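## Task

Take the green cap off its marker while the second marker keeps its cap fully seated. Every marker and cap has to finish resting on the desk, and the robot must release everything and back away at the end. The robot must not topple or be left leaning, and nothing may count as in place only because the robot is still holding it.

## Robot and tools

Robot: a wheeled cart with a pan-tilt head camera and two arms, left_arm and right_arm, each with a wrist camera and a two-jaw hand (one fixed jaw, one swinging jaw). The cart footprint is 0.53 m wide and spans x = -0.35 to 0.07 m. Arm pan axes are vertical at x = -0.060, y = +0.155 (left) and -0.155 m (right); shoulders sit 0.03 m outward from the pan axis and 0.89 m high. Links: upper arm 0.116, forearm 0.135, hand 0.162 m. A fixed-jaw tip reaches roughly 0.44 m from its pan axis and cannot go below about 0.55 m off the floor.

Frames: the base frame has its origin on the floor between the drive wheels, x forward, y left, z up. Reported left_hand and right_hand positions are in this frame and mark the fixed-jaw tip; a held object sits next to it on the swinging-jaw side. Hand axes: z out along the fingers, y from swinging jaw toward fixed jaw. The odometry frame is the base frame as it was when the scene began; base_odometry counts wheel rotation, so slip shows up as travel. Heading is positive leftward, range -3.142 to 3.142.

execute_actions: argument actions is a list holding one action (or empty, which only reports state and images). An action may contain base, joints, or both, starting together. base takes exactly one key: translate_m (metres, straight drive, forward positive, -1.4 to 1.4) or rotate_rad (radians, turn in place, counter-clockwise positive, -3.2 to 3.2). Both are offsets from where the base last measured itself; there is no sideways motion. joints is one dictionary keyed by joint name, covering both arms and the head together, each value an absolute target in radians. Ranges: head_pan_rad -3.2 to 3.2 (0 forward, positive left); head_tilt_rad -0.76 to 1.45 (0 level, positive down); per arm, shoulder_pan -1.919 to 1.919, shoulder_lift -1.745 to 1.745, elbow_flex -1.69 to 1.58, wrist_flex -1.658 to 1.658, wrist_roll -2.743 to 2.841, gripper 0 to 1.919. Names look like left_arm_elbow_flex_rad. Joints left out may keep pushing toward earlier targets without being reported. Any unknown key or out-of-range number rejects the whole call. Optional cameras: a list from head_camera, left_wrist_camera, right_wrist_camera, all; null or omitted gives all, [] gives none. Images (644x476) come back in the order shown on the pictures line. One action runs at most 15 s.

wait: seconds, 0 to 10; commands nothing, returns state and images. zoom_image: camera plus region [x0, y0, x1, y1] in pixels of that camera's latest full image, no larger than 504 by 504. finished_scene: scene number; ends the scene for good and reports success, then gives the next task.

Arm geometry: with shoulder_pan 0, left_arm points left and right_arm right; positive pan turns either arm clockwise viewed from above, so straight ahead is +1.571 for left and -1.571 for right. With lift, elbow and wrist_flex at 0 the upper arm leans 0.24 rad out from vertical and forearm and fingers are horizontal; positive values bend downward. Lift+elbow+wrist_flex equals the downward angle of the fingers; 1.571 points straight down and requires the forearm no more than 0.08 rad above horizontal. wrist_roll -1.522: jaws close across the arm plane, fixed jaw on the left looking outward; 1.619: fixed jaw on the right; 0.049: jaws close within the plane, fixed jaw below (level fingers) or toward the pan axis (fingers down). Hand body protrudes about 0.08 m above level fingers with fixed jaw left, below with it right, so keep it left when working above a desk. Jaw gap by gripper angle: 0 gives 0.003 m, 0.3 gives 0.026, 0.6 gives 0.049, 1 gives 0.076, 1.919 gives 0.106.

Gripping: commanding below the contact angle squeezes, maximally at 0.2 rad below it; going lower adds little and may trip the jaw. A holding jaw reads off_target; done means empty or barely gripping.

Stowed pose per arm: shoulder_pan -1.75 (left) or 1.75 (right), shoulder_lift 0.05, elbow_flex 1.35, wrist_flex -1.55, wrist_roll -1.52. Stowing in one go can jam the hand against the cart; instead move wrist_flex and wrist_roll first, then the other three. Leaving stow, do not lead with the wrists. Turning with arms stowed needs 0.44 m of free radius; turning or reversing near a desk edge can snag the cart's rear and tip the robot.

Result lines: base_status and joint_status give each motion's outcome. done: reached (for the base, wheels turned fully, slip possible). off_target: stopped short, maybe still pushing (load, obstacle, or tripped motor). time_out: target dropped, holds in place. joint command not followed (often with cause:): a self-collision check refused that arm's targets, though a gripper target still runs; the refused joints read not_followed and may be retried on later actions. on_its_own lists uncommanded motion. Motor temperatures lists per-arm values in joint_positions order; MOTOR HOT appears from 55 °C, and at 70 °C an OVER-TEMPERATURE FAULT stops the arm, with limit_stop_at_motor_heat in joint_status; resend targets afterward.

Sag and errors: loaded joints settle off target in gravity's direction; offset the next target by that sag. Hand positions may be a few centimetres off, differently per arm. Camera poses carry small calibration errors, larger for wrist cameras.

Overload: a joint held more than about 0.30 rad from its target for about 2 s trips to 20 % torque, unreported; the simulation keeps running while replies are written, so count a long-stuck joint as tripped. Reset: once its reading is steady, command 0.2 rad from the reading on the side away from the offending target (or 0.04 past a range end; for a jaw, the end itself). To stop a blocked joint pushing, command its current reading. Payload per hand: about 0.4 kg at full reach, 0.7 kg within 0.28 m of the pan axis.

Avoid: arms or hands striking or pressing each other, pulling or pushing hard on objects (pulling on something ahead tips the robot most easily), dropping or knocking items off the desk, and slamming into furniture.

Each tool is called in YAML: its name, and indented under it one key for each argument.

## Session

execute_actions:
  actions: []

Scene clock: 0.00 s.
Motor temperatures (°C, as the motors report them): left_arm=[30 31 30 30 32] | right_arm=[29 32 31 30 28]
base_odometry: x=+0.000 y=+0.000 heading=+0.000 (m, m, rad; odometry frame)
base_status: not commanded
joint_positions: head_pan_rad=-0.022 head_tilt_rad=-0.008 left_arm_shoulder_pan_rad=-1.728 left_arm_shoulder_lift_rad=-0.004 left_arm_elbow_flex_rad=+1.326 left_arm_wrist_flex_rad=-1.565 left_arm_wrist_roll_rad=-1.517 left_arm_gripper_rad=+1.920 right_arm_shoulder_pan_rad=+1.743 right_arm_shoulder_lift_rad=+0.079 right_arm_elbow_flex_rad=+1.354 right_arm_wrist_flex_rad=-1.449 right_arm_wrist_roll_rad=-1.530 right_arm_gripper_rad=+1.920
joint_status: not commanded
left_hand: x=-0.3078 y=+0.1078 z=+0.9156 quat_wxyz=(-0.060, -0.614, -0.050, +0.785) (m; base frame)
right_hand: x=-0.3090 y=-0.1195 z=+0.8734 quat_wxyz=(-0.059, +0.699, -0.063, -0.710) (m; base frame)
pictures: head_camera, left_wrist_camera, right_wrist_camera
camera_calibration (this result's frames):
head_camera: T_world_to_cam=[[-0.0690265, -0.997527, -0.0132391, 0.0100885], [-0.0501299, 0.0167223, -0.998603, 1.18721], [0.996355, -0.0682664, -0.0511602, 0.102744], [0, 0, 0, 1]] pos_world=[-0.0421577, -0.00277546, 1.19095]
left_wrist_camera: T_world_to_cam=[[-0.134355, 0.990101, 0.0406036, -0.184901], [0.311409, 0.0810861, -0.94681, 0.975651], [-0.94073, -0.114565, -0.319221, 0.0856598], [0, 0, 0, 1]] pos_world=[-0.248086, 0.113772, 0.958608]
right_wrist_camera: T_world_to_cam=[[0.181465, 0.982736, -0.0360494, 0.201828], [0.535113, -0.129433, -0.834806, 0.897498], [-0.825061, 0.132197, -0.549362, 0.306243], [0, 0, 0, 1]] pos_world=[-0.264218, -0.122663, 0.924751]
Images, in order (width x height): head_camera 644x476, left_wrist_camera 644x476, right_wrist_camera 644x476.

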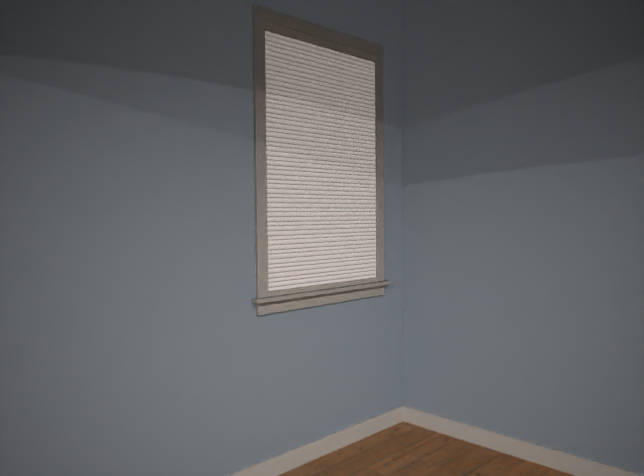

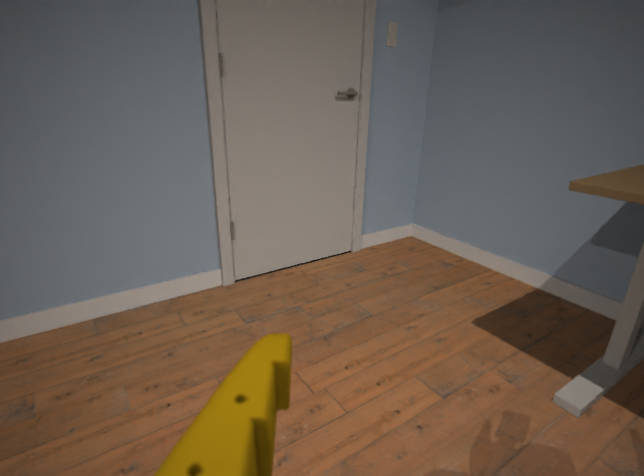

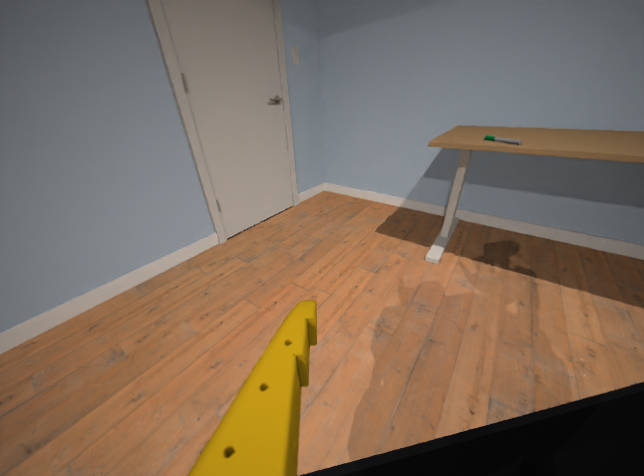

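execute_actions:
  actions:
    - {"joints": {"head_pan_rad": 2.4, "head_tilt_rad": 0.35}}
  cameras: ["head_camera"]

Scene clock: 7.27 s.
Motor temperatures (°C, as the motors report them): left_arm=[30 31 30 30 32] | right_arm=[29 32 31 30 28]
base_odometry: x=+0.000 y=+0.000 heading=+0.000 (m, m, rad; odometry frame)
base_status: not commanded
joint_positions: head_pan_rad=+2.390 head_tilt_rad=+0.343 left_arm_shoulder_pan_rad=-1.728 left_arm_shoulder_lift_rad=-0.004 left_arm_elbow_flex_rad=+1.326 left_arm_wrist_flex_rad=-1.565 left_arm_wrist_roll_rad=-1.517 left_arm_gripper_rad=+1.920 right_arm_shoulder_pan_rad=+1.743 right_arm_shoulder_lift_rad=+0.079 right_arm_elbow_flex_rad=+1.354 right_arm_wrist_flex_rad=-1.449 right_arm_wrist_roll_rad=-1.530 right_arm_gripper_rad=+1.920
joint_status: all done
left_hand: x=-0.3078 y=+0.1078 z=+0.9156 quat_wxyz=(-0.060, -0.614, -0.050, +0.785) (m; base frame)
right_hand: x=-0.3090 y=-0.1195 z=+0.8734 quat_wxyz=(-0.059, +0.699, -0.063, -0.710) (m; base frame)
pictures: head_camera
camera_calibration (this result's frames):
head_camera: T_world_to_cam=[[0.717554, 0.696492, 0.0037512, 0.0275019], [0.275163, -0.278528, -0.920167, 1.11222], [-0.639844, 0.661302, -0.391508, 0.417583], [0, 0, 0, 1]] pos_world=[-0.0585891, 0.0144825, 1.18682]
Images, in order (width x height): head_camera 644x476.

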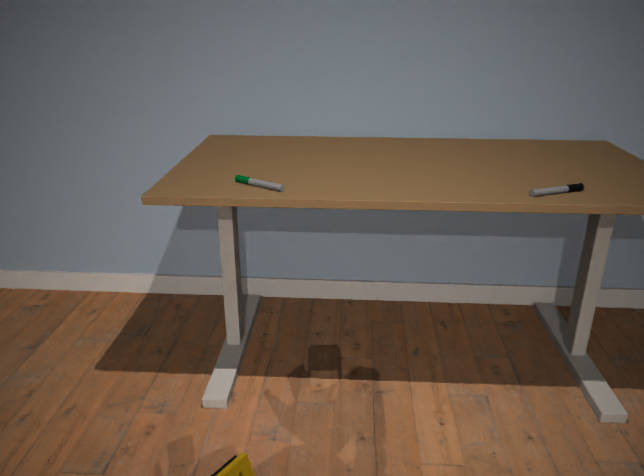

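zoom_image:
  camera: "head_camera"
  region: [130, 120, 382, 240]

zoom_image:
  camera: "head_camera"
  region: [420, 120, 644, 240]

zoom_image:
  camera: "head_camera"
  region: [170, 280, 322, 430]

zoom_image:
  camera: "head_camera"
  region: [500, 280, 644, 430]

Region (130, 120, 382, 240) of head_camera's 644x476 image, scaled by 2.000; it fills the top 240 rows of this view, and the rest is white.

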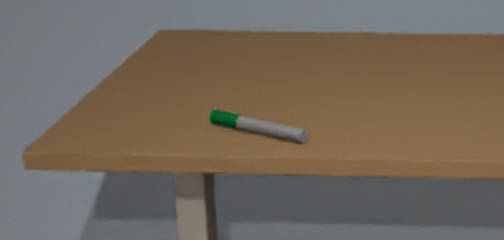

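Region (420, 120, 644, 240) of head_camera's 644x476 image, scaled by 2.250; it fills the top 270 rows of this view, and the rest is white.

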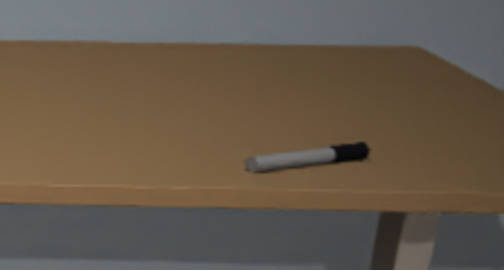

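Region (170, 280, 322, 430) of head_camera's 644x476 image, scaled by 3.316; it fills the top 497 rows of this view, and the rest is white.

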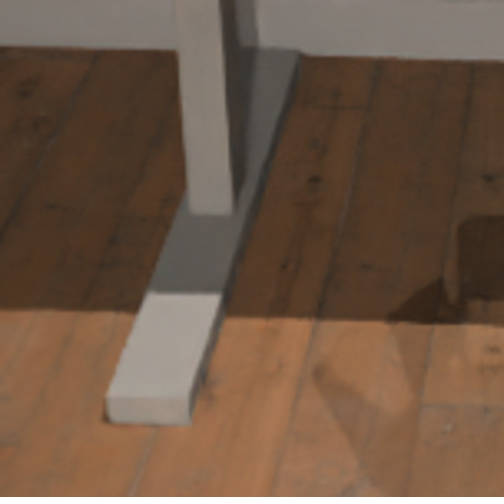

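Region (500, 280, 644, 430) of head_camera's 644x476 image, scaled by 3.360; it fills the left 484 columns of this view, and the rest is white.

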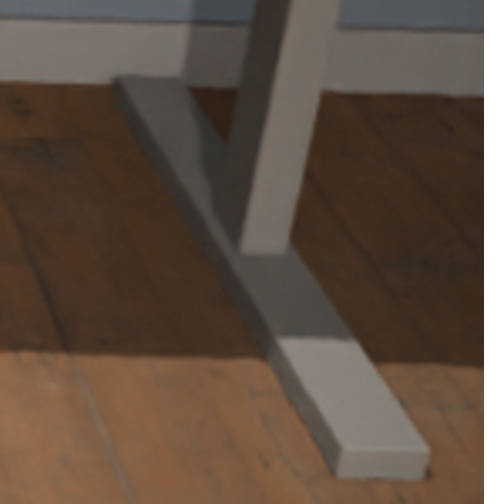

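execute_actions:
  actions:
    - {"base": {"rotate_rad": 2.62}, "joints": {"head_pan_rad": -0.15, "head_tilt_rad": 0.42}}
  cameras: ["head_camera"]

Scene clock: 71.37 s.
Motor temperatures (°C, as the motors report them): left_arm=[30 31 30 30 32] | right_arm=[29 32 31 30 28]
base_odometry: x=-0.001 y=+0.000 heading=+2.619 (m, m, rad; odometry frame)
base_status: done
joint_positions: head_pan_rad=-0.140 head_tilt_rad=+0.413 left_arm_shoulder_pan_rad=-1.728 left_arm_shoulder_lift_rad=-0.004 left_arm_elbow_flex_rad=+1.326 left_arm_wrist_flex_rad=-1.565 left_arm_wrist_roll_rad=-1.517 left_arm_gripper_rad=+1.920 right_arm_shoulder_pan_rad=+1.743 right_arm_shoulder_lift_rad=+0.079 right_arm_elbow_flex_rad=+1.354 right_arm_wrist_flex_rad=-1.449 right_arm_wrist_roll_rad=-1.530 right_arm_gripper_rad=+1.920
joint_status: all done
left_hand: x=-0.3078 y=+0.1078 z=+0.9156 quat_wxyz=(-0.060, -0.614, -0.050, +0.785) (m; base frame)
right_hand: x=-0.3090 y=-0.1195 z=+0.8734 quat_wxyz=(-0.059, +0.699, -0.063, -0.710) (m; base frame)
pictures: head_camera
camera_calibration (this result's frames):
head_camera: T_world_to_cam=[[-0.187232, -0.98229, 0.00716051, -0.0189471], [-0.448234, 0.078946, -0.890423, 1.04399], [0.874088, -0.169925, -0.455077, 0.561906], [0, 0, 0, 1]] pos_world=[-0.0267507, -0.00554848, 1.18544]
Images, in order (width x height): head_camera 644x476.

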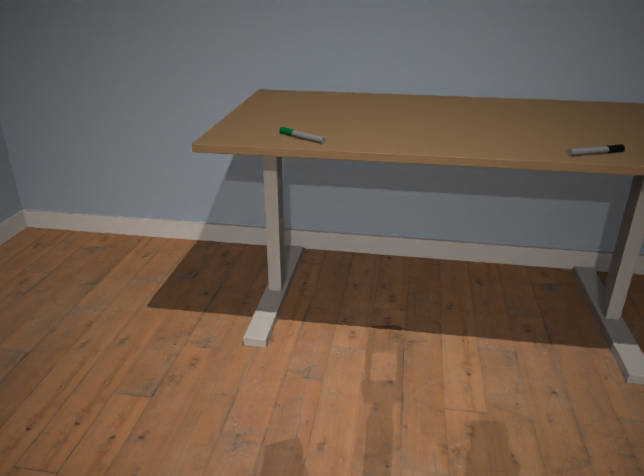

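zoom_image:
  camera: "head_camera"
  region: [190, 80, 370, 360]

zoom_image:
  camera: "head_camera"
  region: [500, 100, 644, 400]

Region (190, 80, 370, 360) of head_camera's 644x476 image, scaled by 1.800; it fills the left 324 columns of this view, and the rest is white.

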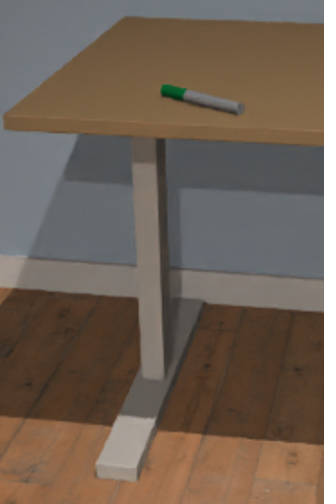

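Region (500, 100, 644, 400) of head_camera's 644x476 image, scaled by 1.680; it fills the left 242 columns of this view, and the rest is white.

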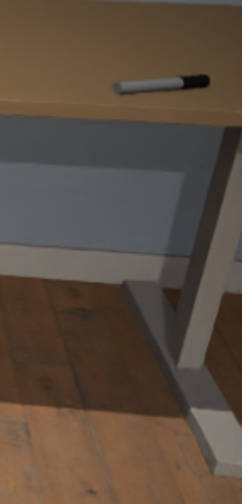

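execute_actions:
  actions:
    - {"base": {"translate_m": 0.94}, "joints": {"left_arm_shoulder_pan_rad": 1.25, "right_arm_shoulder_pan_rad": -1.3, "head_tilt_rad": 0.62, "head_pan_rad": -0.25}}

Scene clock: 99.70 s.
Motor temperatures (°C, as the motors report them): left_arm=[30 31 30 30 32] | right_arm=[29 31 31 30 28]
base_odometry: x=-0.816 y=+0.468 heading=+2.618 (m, m, rad; odometry frame)
base_status: done
joint_positions: head_pan_rad=-0.240 head_tilt_rad=+0.614 left_arm_shoulder_pan_rad=+1.241 left_arm_shoulder_lift_rad=-0.004 left_arm_elbow_flex_rad=+1.326 left_arm_wrist_flex_rad=-1.565 left_arm_wrist_roll_rad=-1.517 left_arm_gripper_rad=+1.920 right_arm_shoulder_pan_rad=-1.293 right_arm_shoulder_lift_rad=+0.079 right_arm_elbow_flex_rad=+1.354 right_arm_wrist_flex_rad=-1.449 right_arm_wrist_roll_rad=-1.530 right_arm_gripper_rad=+1.920
joint_status: all done
left_hand: x=+0.1760 y=+0.2439 z=+0.9156 quat_wxyz=(+0.777, -0.103, +0.608, +0.127) (m; base frame)
right_hand: x=+0.1839 y=-0.2166 z=+0.8734 quat_wxyz=(+0.706, +0.100, +0.694, -0.096) (m; base frame)
pictures: head_camera, left_wrist_camera, right_wrist_camera
camera_calibration (this result's frames):
head_camera: T_world_to_cam=[[-0.282025, -0.959263, 0.0166548, -0.0343304], [-0.601825, 0.163365, -0.781741, 0.911677], [0.747174, -0.230493, -0.623381, 0.749658], [0, 0, 0, 1]] pos_world=[-0.0211373, -0.00907637, 1.18059]
left_wrist_camera: T_world_to_cam=[[0.301647, -0.952555, 0.0406036, 0.142371], [-0.292962, -0.133131, -0.94681, 0.972592], [0.907294, 0.273707, -0.319221, 0.136359], [0, 0, 0, 1]] pos_world=[0.118269, 0.227776, 0.958608]
right_wrist_camera: T_world_to_cam=[[-0.284273, -0.958066, -0.0360494, -0.12694], [-0.518444, 0.185242, -0.834806, 0.883059], [0.806477, -0.218623, -0.549362, 0.349758], [0, 0, 0, 1]] pos_world=[0.139659, -0.208731, 0.924751]
Images, in order (width x height): head_camera 644x476, left_wrist_camera 644x476, right_wrist_camera 644x476.

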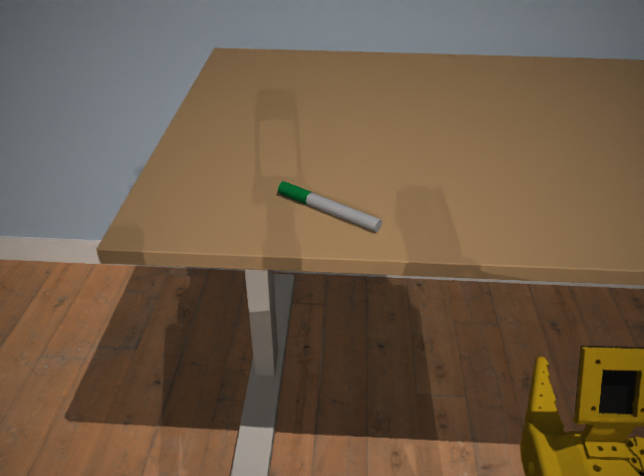

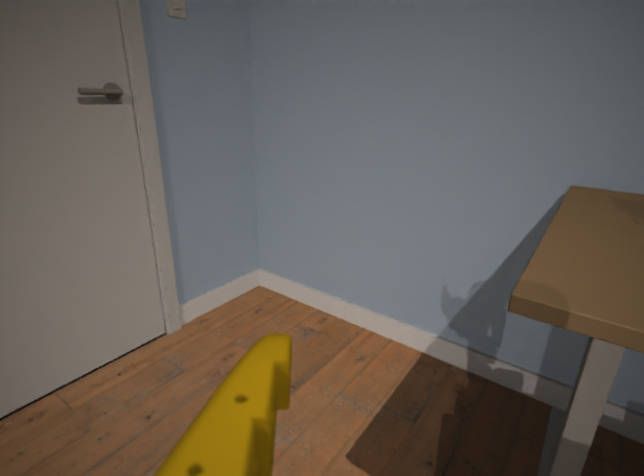

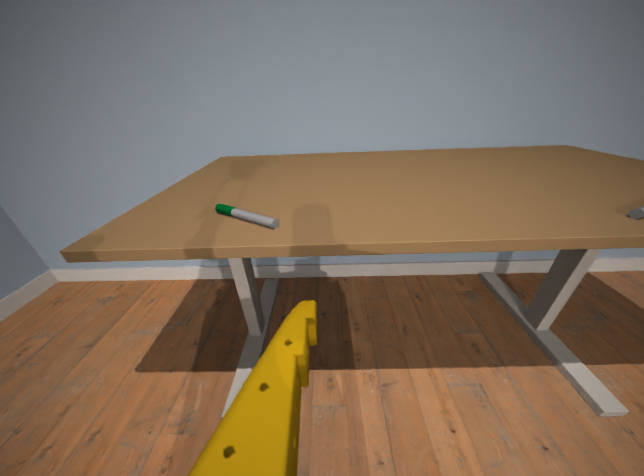

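zoom_image:
  camera: "head_camera"
  region: [260, 165, 400, 245]

zoom_image:
  camera: "head_camera"
  region: [80, 220, 332, 300]

zoom_image:
  camera: "head_camera"
  region: [392, 230, 644, 310]

Region (260, 165, 400, 245) of head_camera's 644x476 image, scaled by 3.600; it fills the top 288 rows of this view, and the rest is white.

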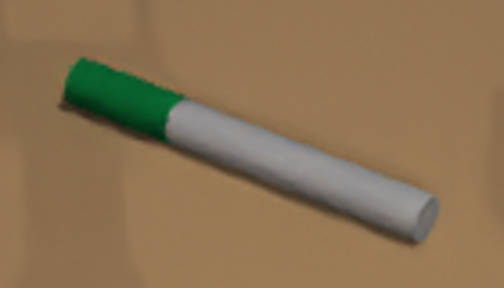

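Region (80, 220, 332, 300) of head_camera's 644x476 image, scaled by 2.000; it fills the top 160 rows of this view, and the rest is white.

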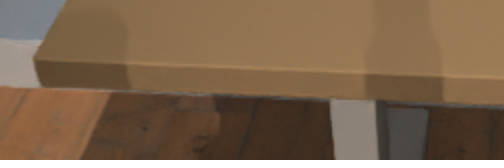

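Region (392, 230, 644, 310) of head_camera's 644x476 image, scaled by 2.000; it fills the top 160 rows of this view, and the rest is white.

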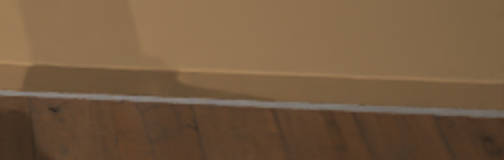

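execute_actions:
  actions:
    - {"base": {"rotate_rad": -0.272}, "joints": {"right_arm_elbow_flex_rad": -0.79, "right_arm_wrist_flex_rad": 0.55, "right_arm_wrist_roll_rad": 0.5, "right_arm_gripper_rad": 0.65, "left_arm_elbow_flex_rad": -0.61, "left_arm_wrist_flex_rad": 0.4, "left_arm_wrist_roll_rad": 0.35, "left_arm_gripper_rad": 0.62, "head_pan_rad": 0.0, "head_tilt_rad": 0.7}}

Scene clock: 153.57 s.
Motor temperatures (°C, as the motors report them): left_arm=[30 31 30 30 32] | right_arm=[29 31 31 30 28]
base_odometry: x=-0.816 y=+0.468 heading=+2.347 (m, m, rad; odometry frame)
base_status: done
joint_positions: head_pan_rad=-0.010 head_tilt_rad=+0.694 left_arm_shoulder_pan_rad=+1.243 left_arm_shoulder_lift_rad=+0.008 left_arm_elbow_flex_rad=-0.572 left_arm_wrist_flex_rad=+0.396 left_arm_wrist_roll_rad=+0.339 left_arm_gripper_rad=+0.627 right_arm_shoulder_pan_rad=-1.294 right_arm_shoulder_lift_rad=+0.092 right_arm_elbow_flex_rad=-0.755 right_arm_wrist_flex_rad=+0.547 right_arm_wrist_roll_rad=+0.493 right_arm_gripper_rad=+0.657
joint_status: all done
left_hand: x=+0.2534 y=+0.2588 z=+1.1022 quat_wxyz=(+0.550, -0.574, +0.296, -0.530) (m; base frame)
right_hand: x=+0.2583 y=-0.2493 z=+1.1024 quat_wxyz=(+0.308, -0.508, +0.429, -0.681) (m; base frame)
pictures: head_camera, left_wrist_camera, right_wrist_camera
camera_calibration (this result's frames):
head_camera: T_world_to_cam=[[-0.0543879, -0.998314, 0.0202712, -0.0277938], [-0.683725, 0.0224385, -0.729395, 0.847577], [0.72771, -0.0535302, -0.683792, 0.818277], [0, 0, 0, 1]] pos_world=[-0.0174707, -0.00296285, 1.17831]
left_wrist_camera: T_world_to_cam=[[-0.265459, 0.252171, 0.93056, -1.02331], [-0.287467, -0.941989, 0.173263, 0.14736], [0.920269, -0.221511, 0.32255, -0.4608], [0, 0, 0, 1]] pos_world=[0.194775, 0.294787, 1.07535]
right_wrist_camera: T_world_to_cam=[[-0.00228523, 0.421293, 0.906922, -0.897393], [-0.7812, -0.566925, 0.261385, -0.209226], [0.624276, -0.70789, 0.330409, -0.636362], [0, 0, 0, 1]] pos_world=[0.231767, -0.191025, 1.07881]
Images, in order (width x height): head_camera 644x476, left_wrist_camera 644x476, right_wrist_camera 644x476.

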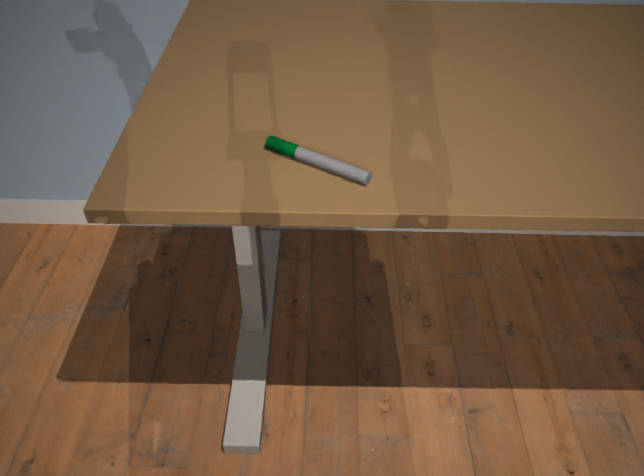

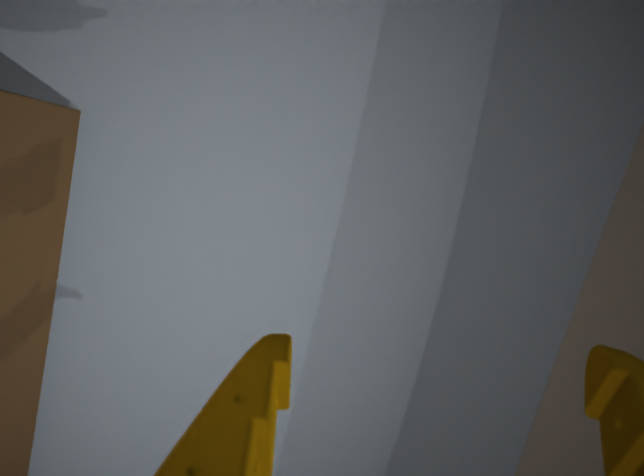

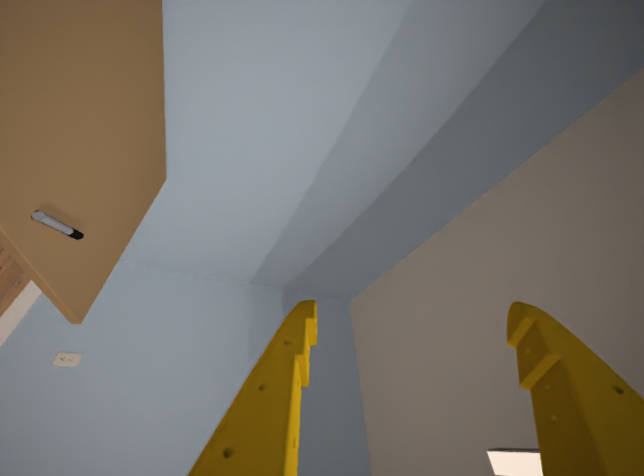

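I'll re-read the current state before continuing.

execute_actions:
  actions: []

Scene clock: 163.30 s.
Motor temperatures (°C, as the motors report them): left_arm=[30 31 30 30 32] | right_arm=[29 31 31 30 28]
base_odometry: x=-0.816 y=+0.468 heading=+2.347 (m, m, rad; odometry frame)
base_status: done
joint_positions: head_pan_rad=-0.010 head_tilt_rad=+0.694 left_arm_shoulder_pan_rad=+1.243 left_arm_shoulder_lift_rad=+0.008 left_arm_elbow_flex_rad=-0.572 left_arm_wrist_flex_rad=+0.396 left_arm_wrist_roll_rad=+0.339 left_arm_gripper_rad=+0.627 right_arm_shoulder_pan_rad=-1.294 right_arm_shoulder_lift_rad=+0.092 right_arm_elbow_flex_rad=-0.755 right_arm_wrist_flex_rad=+0.547 right_arm_wrist_roll_rad=+0.493 right_arm_gripper_rad=+0.657
joint_status: all done
left_hand: x=+0.2534 y=+0.2588 z=+1.1022 quat_wxyz=(+0.550, -0.574, +0.296, -0.530) (m; base frame)
right_hand: x=+0.2583 y=-0.2493 z=+1.1024 quat_wxyz=(+0.308, -0.508, +0.429, -0.681) (m; base frame)
pictures: head_camera, left_wrist_camera, right_wrist_camera
camera_calibration (this result's frames):
head_camera: T_world_to_cam=[[-0.0543879, -0.998314, 0.0202712, -0.0277938], [-0.683725, 0.0224385, -0.729395, 0.847577], [0.72771, -0.0535302, -0.683792, 0.818277], [0, 0, 0, 1]] pos_world=[-0.0174707, -0.00296285, 1.17831]
left_wrist_camera: T_world_to_cam=[[-0.265459, 0.252171, 0.93056, -1.02331], [-0.287467, -0.941989, 0.173263, 0.14736], [0.920269, -0.221511, 0.32255, -0.4608], [0, 0, 0, 1]] pos_world=[0.194775, 0.294787, 1.07535]
right_wrist_camera: T_world_to_cam=[[-0.00228523, 0.421293, 0.906922, -0.897393], [-0.7812, -0.566925, 0.261385, -0.209226], [0.624276, -0.70789, 0.330409, -0.636362], [0, 0, 0, 1]] pos_world=[0.231767, -0.191025, 1.07881]
Images, in order (width x height): head_camera 644x476, left_wrist_camera 644x476, right_wrist_camera 644x476.

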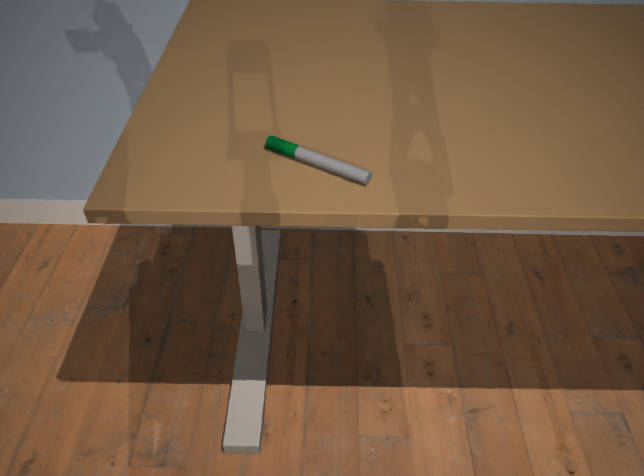

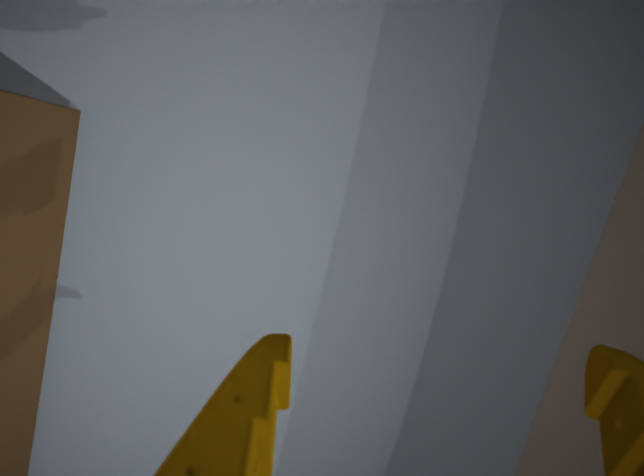

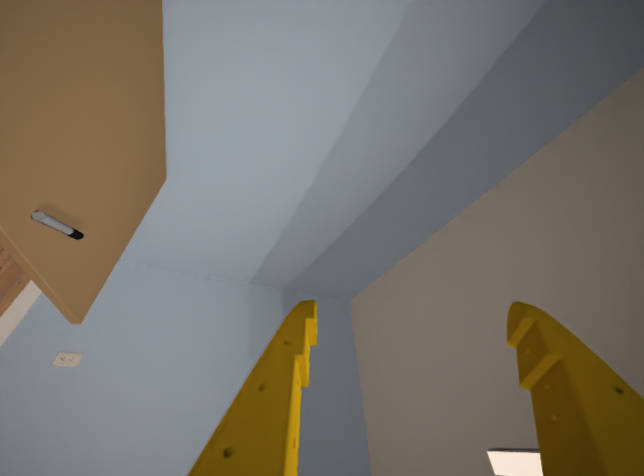

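execute_actions:
  actions:
    - {"base": {"translate_m": 0.405}, "joints": {"head_pan_rad": 0.0, "head_tilt_rad": 1.115, "right_arm_shoulder_pan_rad": -1.865, "right_arm_shoulder_lift_rad": 0.747, "right_arm_elbow_flex_rad": -0.76, "right_arm_wrist_flex_rad": 1.503, "right_arm_wrist_roll_rad": 2.31, "left_arm_shoulder_pan_rad": 1.55, "left_arm_shoulder_lift_rad": 0.48, "left_arm_wrist_flex_rad": 1.45}}
  cameras: ["head_camera", "right_wrist_camera"]

Scene clock: 191.30 s.
Motor temperatures (°C, as the motors report them): left_arm=[30 31 30 30 32] | right_arm=[29 31 31 30 28]
base_odometry: x=-1.099 y=+0.758 heading=+2.346 (m, m, rad; odometry frame)
base_status: done
joint_positions: head_pan_rad=-0.010 head_tilt_rad=+1.110 left_arm_shoulder_pan_rad=+1.542 left_arm_shoulder_lift_rad=+0.504 left_arm_elbow_flex_rad=-0.576 left_arm_wrist_flex_rad=+1.442 left_arm_wrist_roll_rad=+0.339 left_arm_gripper_rad=+0.627 right_arm_shoulder_pan_rad=-1.859 right_arm_shoulder_lift_rad=+0.767 right_arm_elbow_flex_rad=-0.755 right_arm_wrist_flex_rad=+1.497 right_arm_wrist_roll_rad=+2.302 right_arm_gripper_rad=+0.657
joint_status: all done
left_hand: x=+0.2082 y=+0.1601 z=+0.8353 quat_wxyz=(+0.061, -0.806, +0.583, -0.080) (m; base frame)
right_hand: x=+0.2091 y=-0.0817 z=+0.7994 quat_wxyz=(-0.006, -0.884, -0.466, -0.031) (m; base frame)
pictures: head_camera, right_wrist_camera
camera_calibration (this result's frames):
head_camera: T_world_to_cam=[[-0.0424001, -0.998434, 0.0364868, -0.0458946], [-0.920069, 0.0247845, -0.390972, 0.446944], [0.389455, -0.0501476, -0.919679, 1.07388], [0, 0, 0, 1]] pos_world=[-0.00895654, -0.0030473, 1.16405]
right_wrist_camera: T_world_to_cam=[[-0.808368, 0.588036, -0.0274752, 0.235902], [0.455946, 0.654942, 0.60263, -0.505095], [0.372363, 0.47462, -0.797547, 0.66409], [0, 0, 0, 1]] pos_world=[0.173709, -0.123101, 0.84051]
Images, in order (width x height): head_camera 644x476, right_wrist_camera 644x476.

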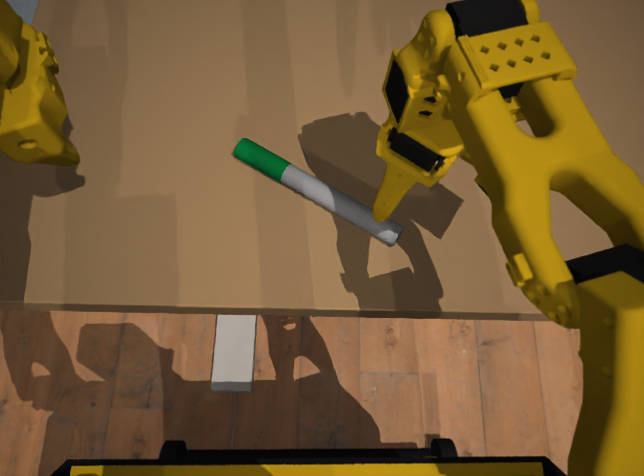

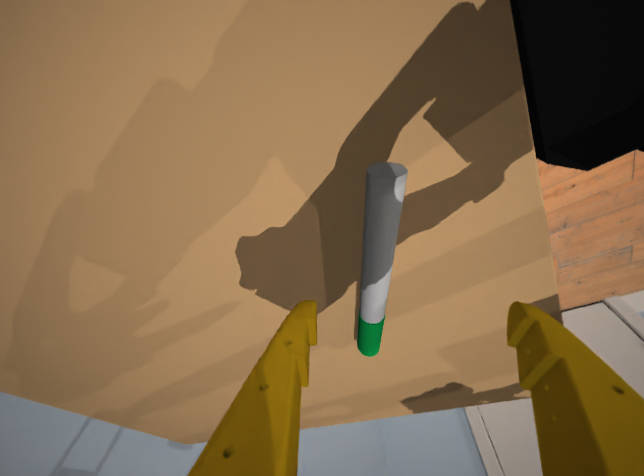

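zoom_image:
  camera: "head_camera"
  region: [200, 110, 460, 300]

zoom_image:
  camera: "right_wrist_camera"
  region: [260, 130, 500, 380]

Region (200, 110, 460, 300) of head_camera's 644x476 image, scaled by 1.938; it fills the top 368 rows of this view, and the rest is white.

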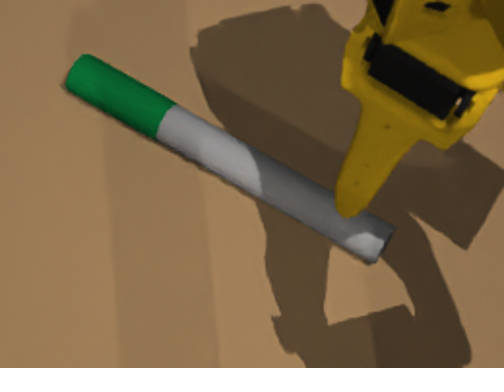

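Region (260, 130, 500, 380) of right_wrist_camera's 644x476 image, scaled by 2.016; it fills the left 484 columns of this view, and the rest is white.

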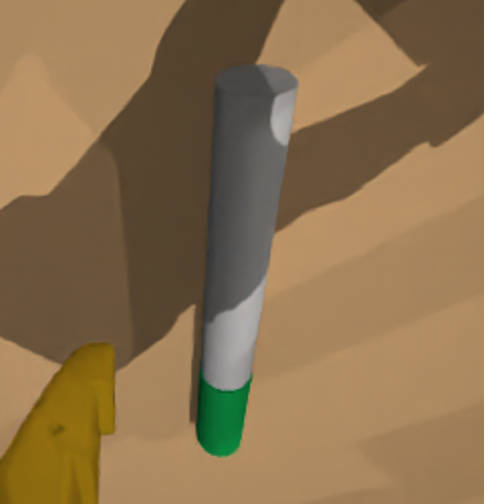

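zoom_image:
  camera: "right_wrist_camera"
  region: [340, 150, 440, 250]

Region (340, 150, 440, 250) of right_wrist_camera's 644x476 image, scaled by 5.040.

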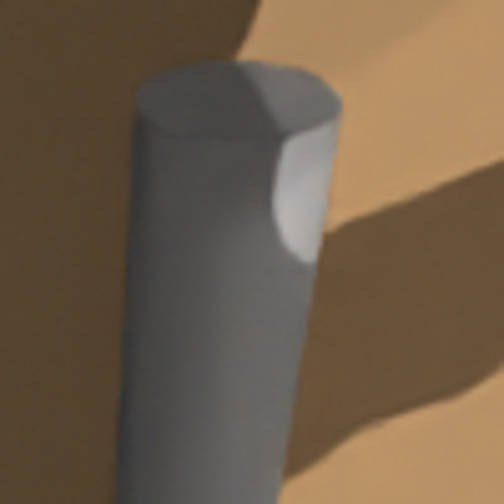

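execute_actions:
  actions:
    - {"base": {"translate_m": -0.025}, "joints": {"right_arm_shoulder_pan_rad": -1.879, "right_arm_shoulder_lift_rad": 0.88, "right_arm_wrist_flex_rad": 1.313, "right_arm_wrist_roll_rad": 2.27}}
  cameras: []

execute_actions:
  actions:
    - {"base": {"rotate_rad": 0.05}}
  cameras: ["head_camera", "right_wrist_camera"]

Scene clock: 299.80 s.
Motor temperatures (°C, as the motors report them): left_arm=[30 31 30 30 32] | right_arm=[29 31 31 30 28]
base_odometry: x=-1.081 y=+0.739 heading=+2.346 (m, m, rad; odometry frame)
base_status: done
joint_positions: head_pan_rad=-0.010 head_tilt_rad=+1.110 left_arm_shoulder_pan_rad=+1.542 left_arm_shoulder_lift_rad=+0.504 left_arm_elbow_flex_rad=-0.576 left_arm_wrist_flex_rad=+1.442 left_arm_wrist_roll_rad=+0.339 left_arm_gripper_rad=+0.627 right_arm_shoulder_pan_rad=-1.873 right_arm_shoulder_lift_rad=+0.900 right_arm_elbow_flex_rad=-0.755 right_arm_wrist_flex_rad=+1.322 right_arm_wrist_roll_rad=+2.277 right_arm_gripper_rad=+0.657
joint_status: all done
left_hand: x=+0.2082 y=+0.1601 z=+0.8353 quat_wxyz=(+0.061, -0.806, +0.583, -0.080) (m; base frame)
right_hand: x=+0.2206 y=-0.0742 z=+0.7686 quat_wxyz=(-0.009, -0.886, -0.461, -0.051) (m; base frame)
pictures: none
No camera images: the call's "cameras" was empty. Leave "cameras" out to get every camera's image.

Scene clock: 300.47 s.
Motor temperatures (°C, as the motors report them): left_arm=[30 31 30 30 32] | right_arm=[29 31 31 30 28]
base_odometry: x=-1.081 y=+0.739 heading=+2.397 (m, m, rad; odometry frame)
base_status: done
joint_positions: head_pan_rad=-0.010 head_tilt_rad=+1.110 left_arm_shoulder_pan_rad=+1.542 left_arm_shoulder_lift_rad=+0.504 left_arm_elbow_flex_rad=-0.576 left_arm_wrist_flex_rad=+1.442 left_arm_wrist_roll_rad=+0.339 left_arm_gripper_rad=+0.627 right_arm_shoulder_pan_rad=-1.874 right_arm_shoulder_lift_rad=+0.900 right_arm_elbow_flex_rad=-0.755 right_arm_wrist_flex_rad=+1.322 right_arm_wrist_roll_rad=+2.277 right_arm_gripper_rad=+0.657
joint_status: not commanded
left_hand: x=+0.2082 y=+0.1601 z=+0.8353 quat_wxyz=(+0.061, -0.806, +0.583, -0.080) (m; base frame)
right_hand: x=+0.2205 y=-0.0738 z=+0.7686 quat_wxyz=(-0.009, -0.886, -0.462, -0.051) (m; base frame)
pictures: head_camera, right_wrist_camera
camera_calibration (this result's frames):
head_camera: T_world_to_cam=[[-0.0423357, -0.998437, 0.0364883, -0.0458933], [-0.920088, 0.0247269, -0.39093, 0.446895], [0.389416, -0.0501227, -0.919697, 1.0739], [0, 0, 0, 1]] pos_world=[-0.00895575, -0.00304491, 1.16404]
right_wrist_camera: T_world_to_cam=[[-0.801444, 0.595927, -0.0505829, 0.256407], [0.437827, 0.642225, 0.62917, -0.5142], [0.407425, 0.482098, -0.77562, 0.607463], [0, 0, 0, 1]] pos_world=[0.183131, -0.115424, 0.807649]
Images, in order (width x height): head_camera 644x476, right_wrist_camera 644x476.

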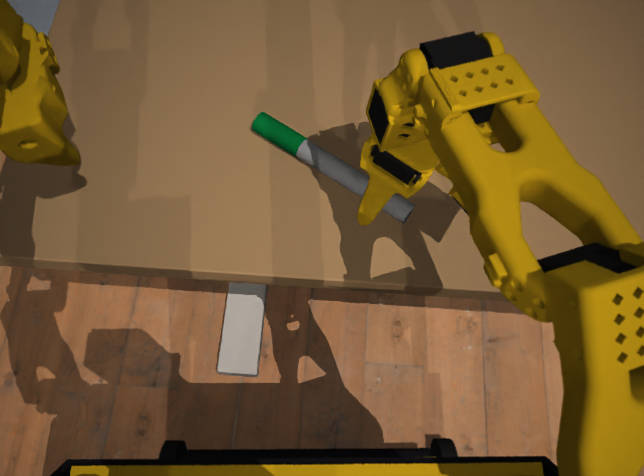

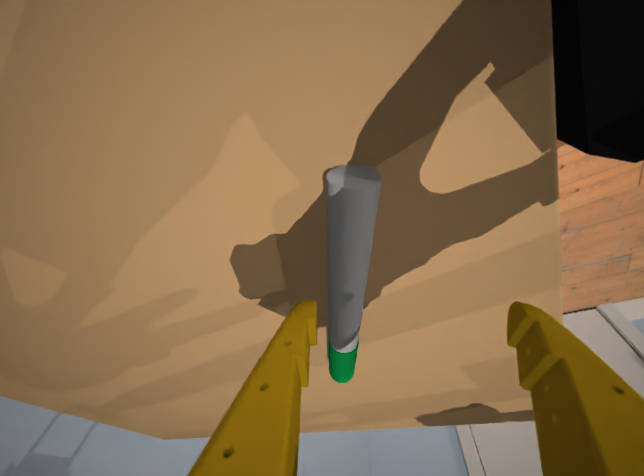

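zoom_image:
  camera: "right_wrist_camera"
  region: [290, 150, 410, 270]

zoom_image:
  camera: "right_wrist_camera"
  region: [280, 260, 410, 390]

Region (290, 150, 410, 270) of right_wrist_camera's 644x476 image, scaled by 4.200.

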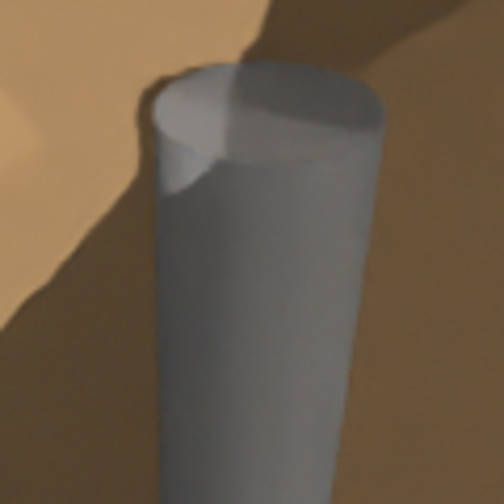

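Region (280, 260, 410, 390) of right_wrist_camera's 644x476 image, scaled by 3.877.

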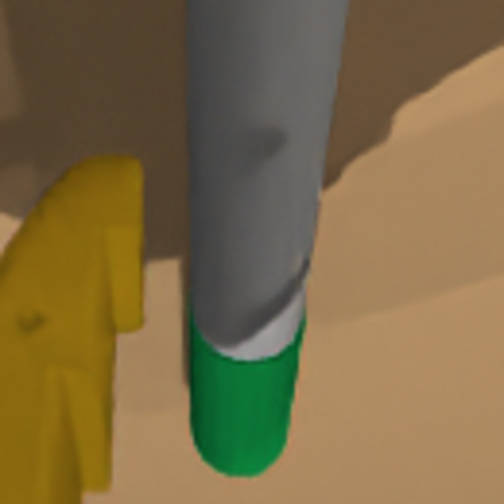

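execute_actions:
  actions:
    - {"joints": {"right_arm_shoulder_pan_rad": -1.85, "right_arm_shoulder_lift_rad": 1.04, "right_arm_wrist_flex_rad": 1.162}}
  cameras: ["head_camera", "right_wrist_camera"]

Scene clock: 326.80 s.
Motor temperatures (°C, as the motors report them): left_arm=[30 31 30 30 32] | right_arm=[29 31 31 30 28]
base_odometry: x=-1.081 y=+0.739 heading=+2.397 (m, m, rad; odometry frame)
base_status: not commanded
joint_positions: head_pan_rad=-0.010 head_tilt_rad=+1.110 left_arm_shoulder_pan_rad=+1.542 left_arm_shoulder_lift_rad=+0.504 left_arm_elbow_flex_rad=-0.576 left_arm_wrist_flex_rad=+1.442 left_arm_wrist_roll_rad=+0.339 left_arm_gripper_rad=+0.627 right_arm_shoulder_pan_rad=-1.857 right_arm_shoulder_lift_rad=+1.063 right_arm_elbow_flex_rad=-0.755 right_arm_wrist_flex_rad=+1.168 right_arm_wrist_roll_rad=+2.277 right_arm_gripper_rad=+0.657
joint_status: all done
left_hand: x=+0.2082 y=+0.1601 z=+0.8353 quat_wxyz=(+0.061, -0.806, +0.583, -0.080) (m; base frame)
right_hand: x=+0.2226 y=-0.0783 z=+0.7291 quat_wxyz=(-0.009, -0.890, -0.454, -0.047) (m; base frame)
pictures: head_camera, right_wrist_camera
camera_calibration (this result's frames):
head_camera: T_world_to_cam=[[-0.042336, -0.998437, 0.0364883, -0.0458933], [-0.920088, 0.0247271, -0.39093, 0.446895], [0.389416, -0.0501228, -0.919697, 1.0739], [0, 0, 0, 1]] pos_world=[-0.00895575, -0.00304492, 1.16404]
right_wrist_camera: T_world_to_cam=[[-0.791698, 0.60924, -0.0451789, 0.253736], [0.454131, 0.636374, 0.623532, -0.487383], [0.408632, 0.473132, -0.780491, 0.580743], [0, 0, 0, 1]] pos_world=[0.184908, -0.119196, 0.768627]
Images, in order (width x height): head_camera 644x476, right_wrist_camera 644x476.

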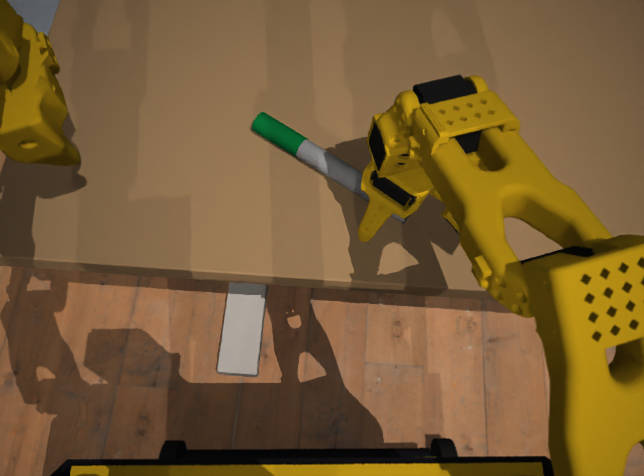

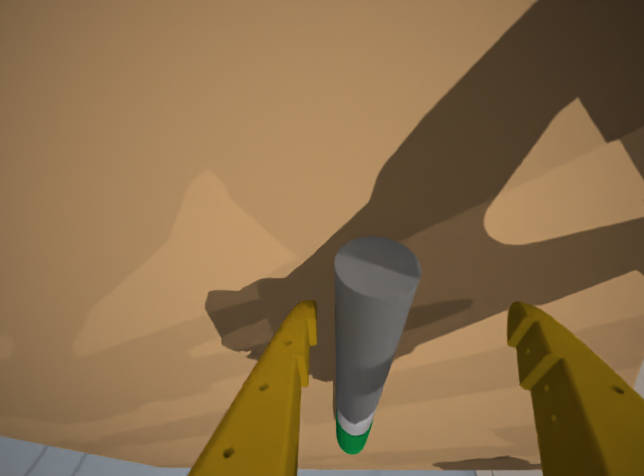

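zoom_image:
  camera: "right_wrist_camera"
  region: [270, 220, 450, 400]

Region (270, 220, 450, 400) of right_wrist_camera's 644x476 image, scaled by 2.800.

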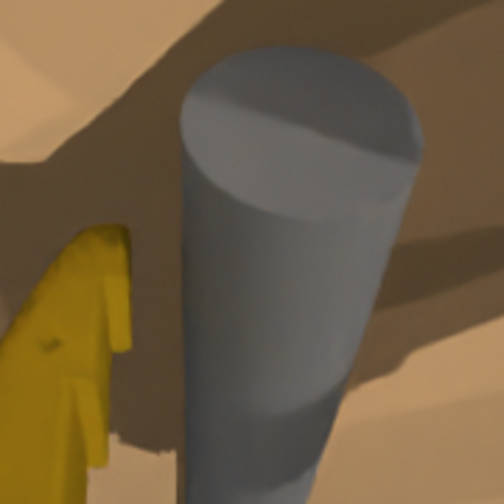

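execute_actions:
  actions:
    - {"joints": {"right_arm_shoulder_lift_rad": 1.058, "right_arm_wrist_flex_rad": 1.146, "right_arm_gripper_rad": 0.03}}
  cameras: ["head_camera", "right_wrist_camera"]

Scene clock: 337.43 s.
Motor temperatures (°C, as the motors report them): left_arm=[30 31 30 30 32] | right_arm=[29 31 31 30 28]
base_odometry: x=-1.081 y=+0.739 heading=+2.397 (m, m, rad; odometry frame)
base_status: not commanded
joint_positions: head_pan_rad=-0.010 head_tilt_rad=+1.110 left_arm_shoulder_pan_rad=+1.542 left_arm_shoulder_lift_rad=+0.504 left_arm_elbow_flex_rad=-0.576 left_arm_wrist_flex_rad=+1.442 left_arm_wrist_roll_rad=+0.339 left_arm_gripper_rad=+0.627 right_arm_shoulder_pan_rad=-1.856 right_arm_shoulder_lift_rad=+1.075 right_arm_elbow_flex_rad=-0.755 right_arm_wrist_flex_rad=+1.154 right_arm_wrist_roll_rad=+2.277 right_arm_gripper_rad=+0.206
joint_status: right_arm_gripper_rad off_target (ended at +0.206, target +0.030); the others done
left_hand: x=+0.2082 y=+0.1601 z=+0.8353 quat_wxyz=(+0.061, -0.806, +0.583, -0.080) (m; base frame)
right_hand: x=+0.2229 y=-0.0787 z=+0.7262 quat_wxyz=(-0.009, -0.890, -0.454, -0.048) (m; base frame)
pictures: head_camera, right_wrist_camera
camera_calibration (this result's frames):
head_camera: T_world_to_cam=[[-0.0423358, -0.998437, 0.0364883, -0.0458933], [-0.920088, 0.024727, -0.39093, 0.446895], [0.389416, -0.0501227, -0.919697, 1.0739], [0, 0, 0, 1]] pos_world=[-0.00895575, -0.00304492, 1.16404]
right_wrist_camera: T_world_to_cam=[[-0.790695, 0.610474, -0.0460798, 0.254581], [0.454188, 0.635408, 0.624476, -0.486199], [0.410505, 0.472841, -0.779684, 0.577496], [0, 0, 0, 1]] pos_world=[0.185056, -0.119544, 0.765615]
Images, in order (width x height): head_camera 644x476, right_wrist_camera 644x476.

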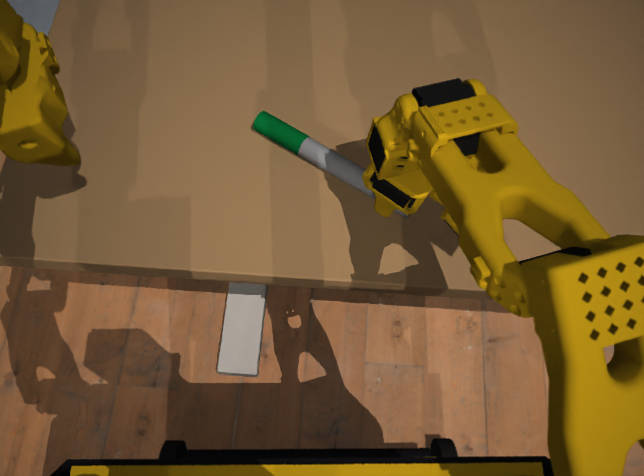

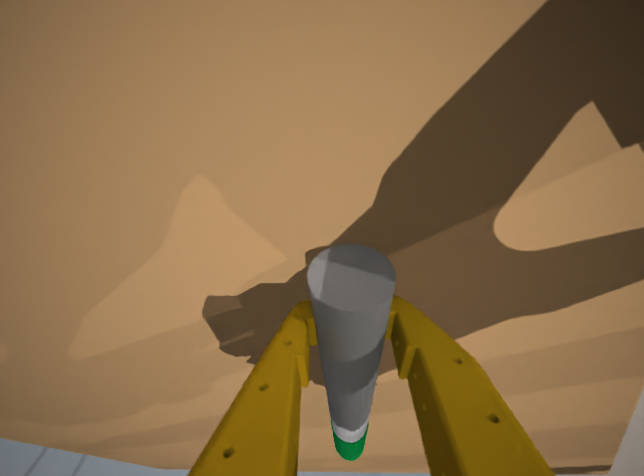

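zoom_image:
  camera: "right_wrist_camera"
  region: [260, 220, 440, 400]

Region (260, 220, 440, 400) of right_wrist_camera's 644x476 image, scaled by 2.800.

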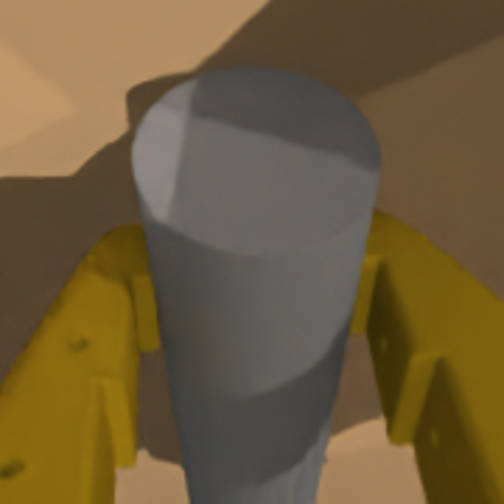

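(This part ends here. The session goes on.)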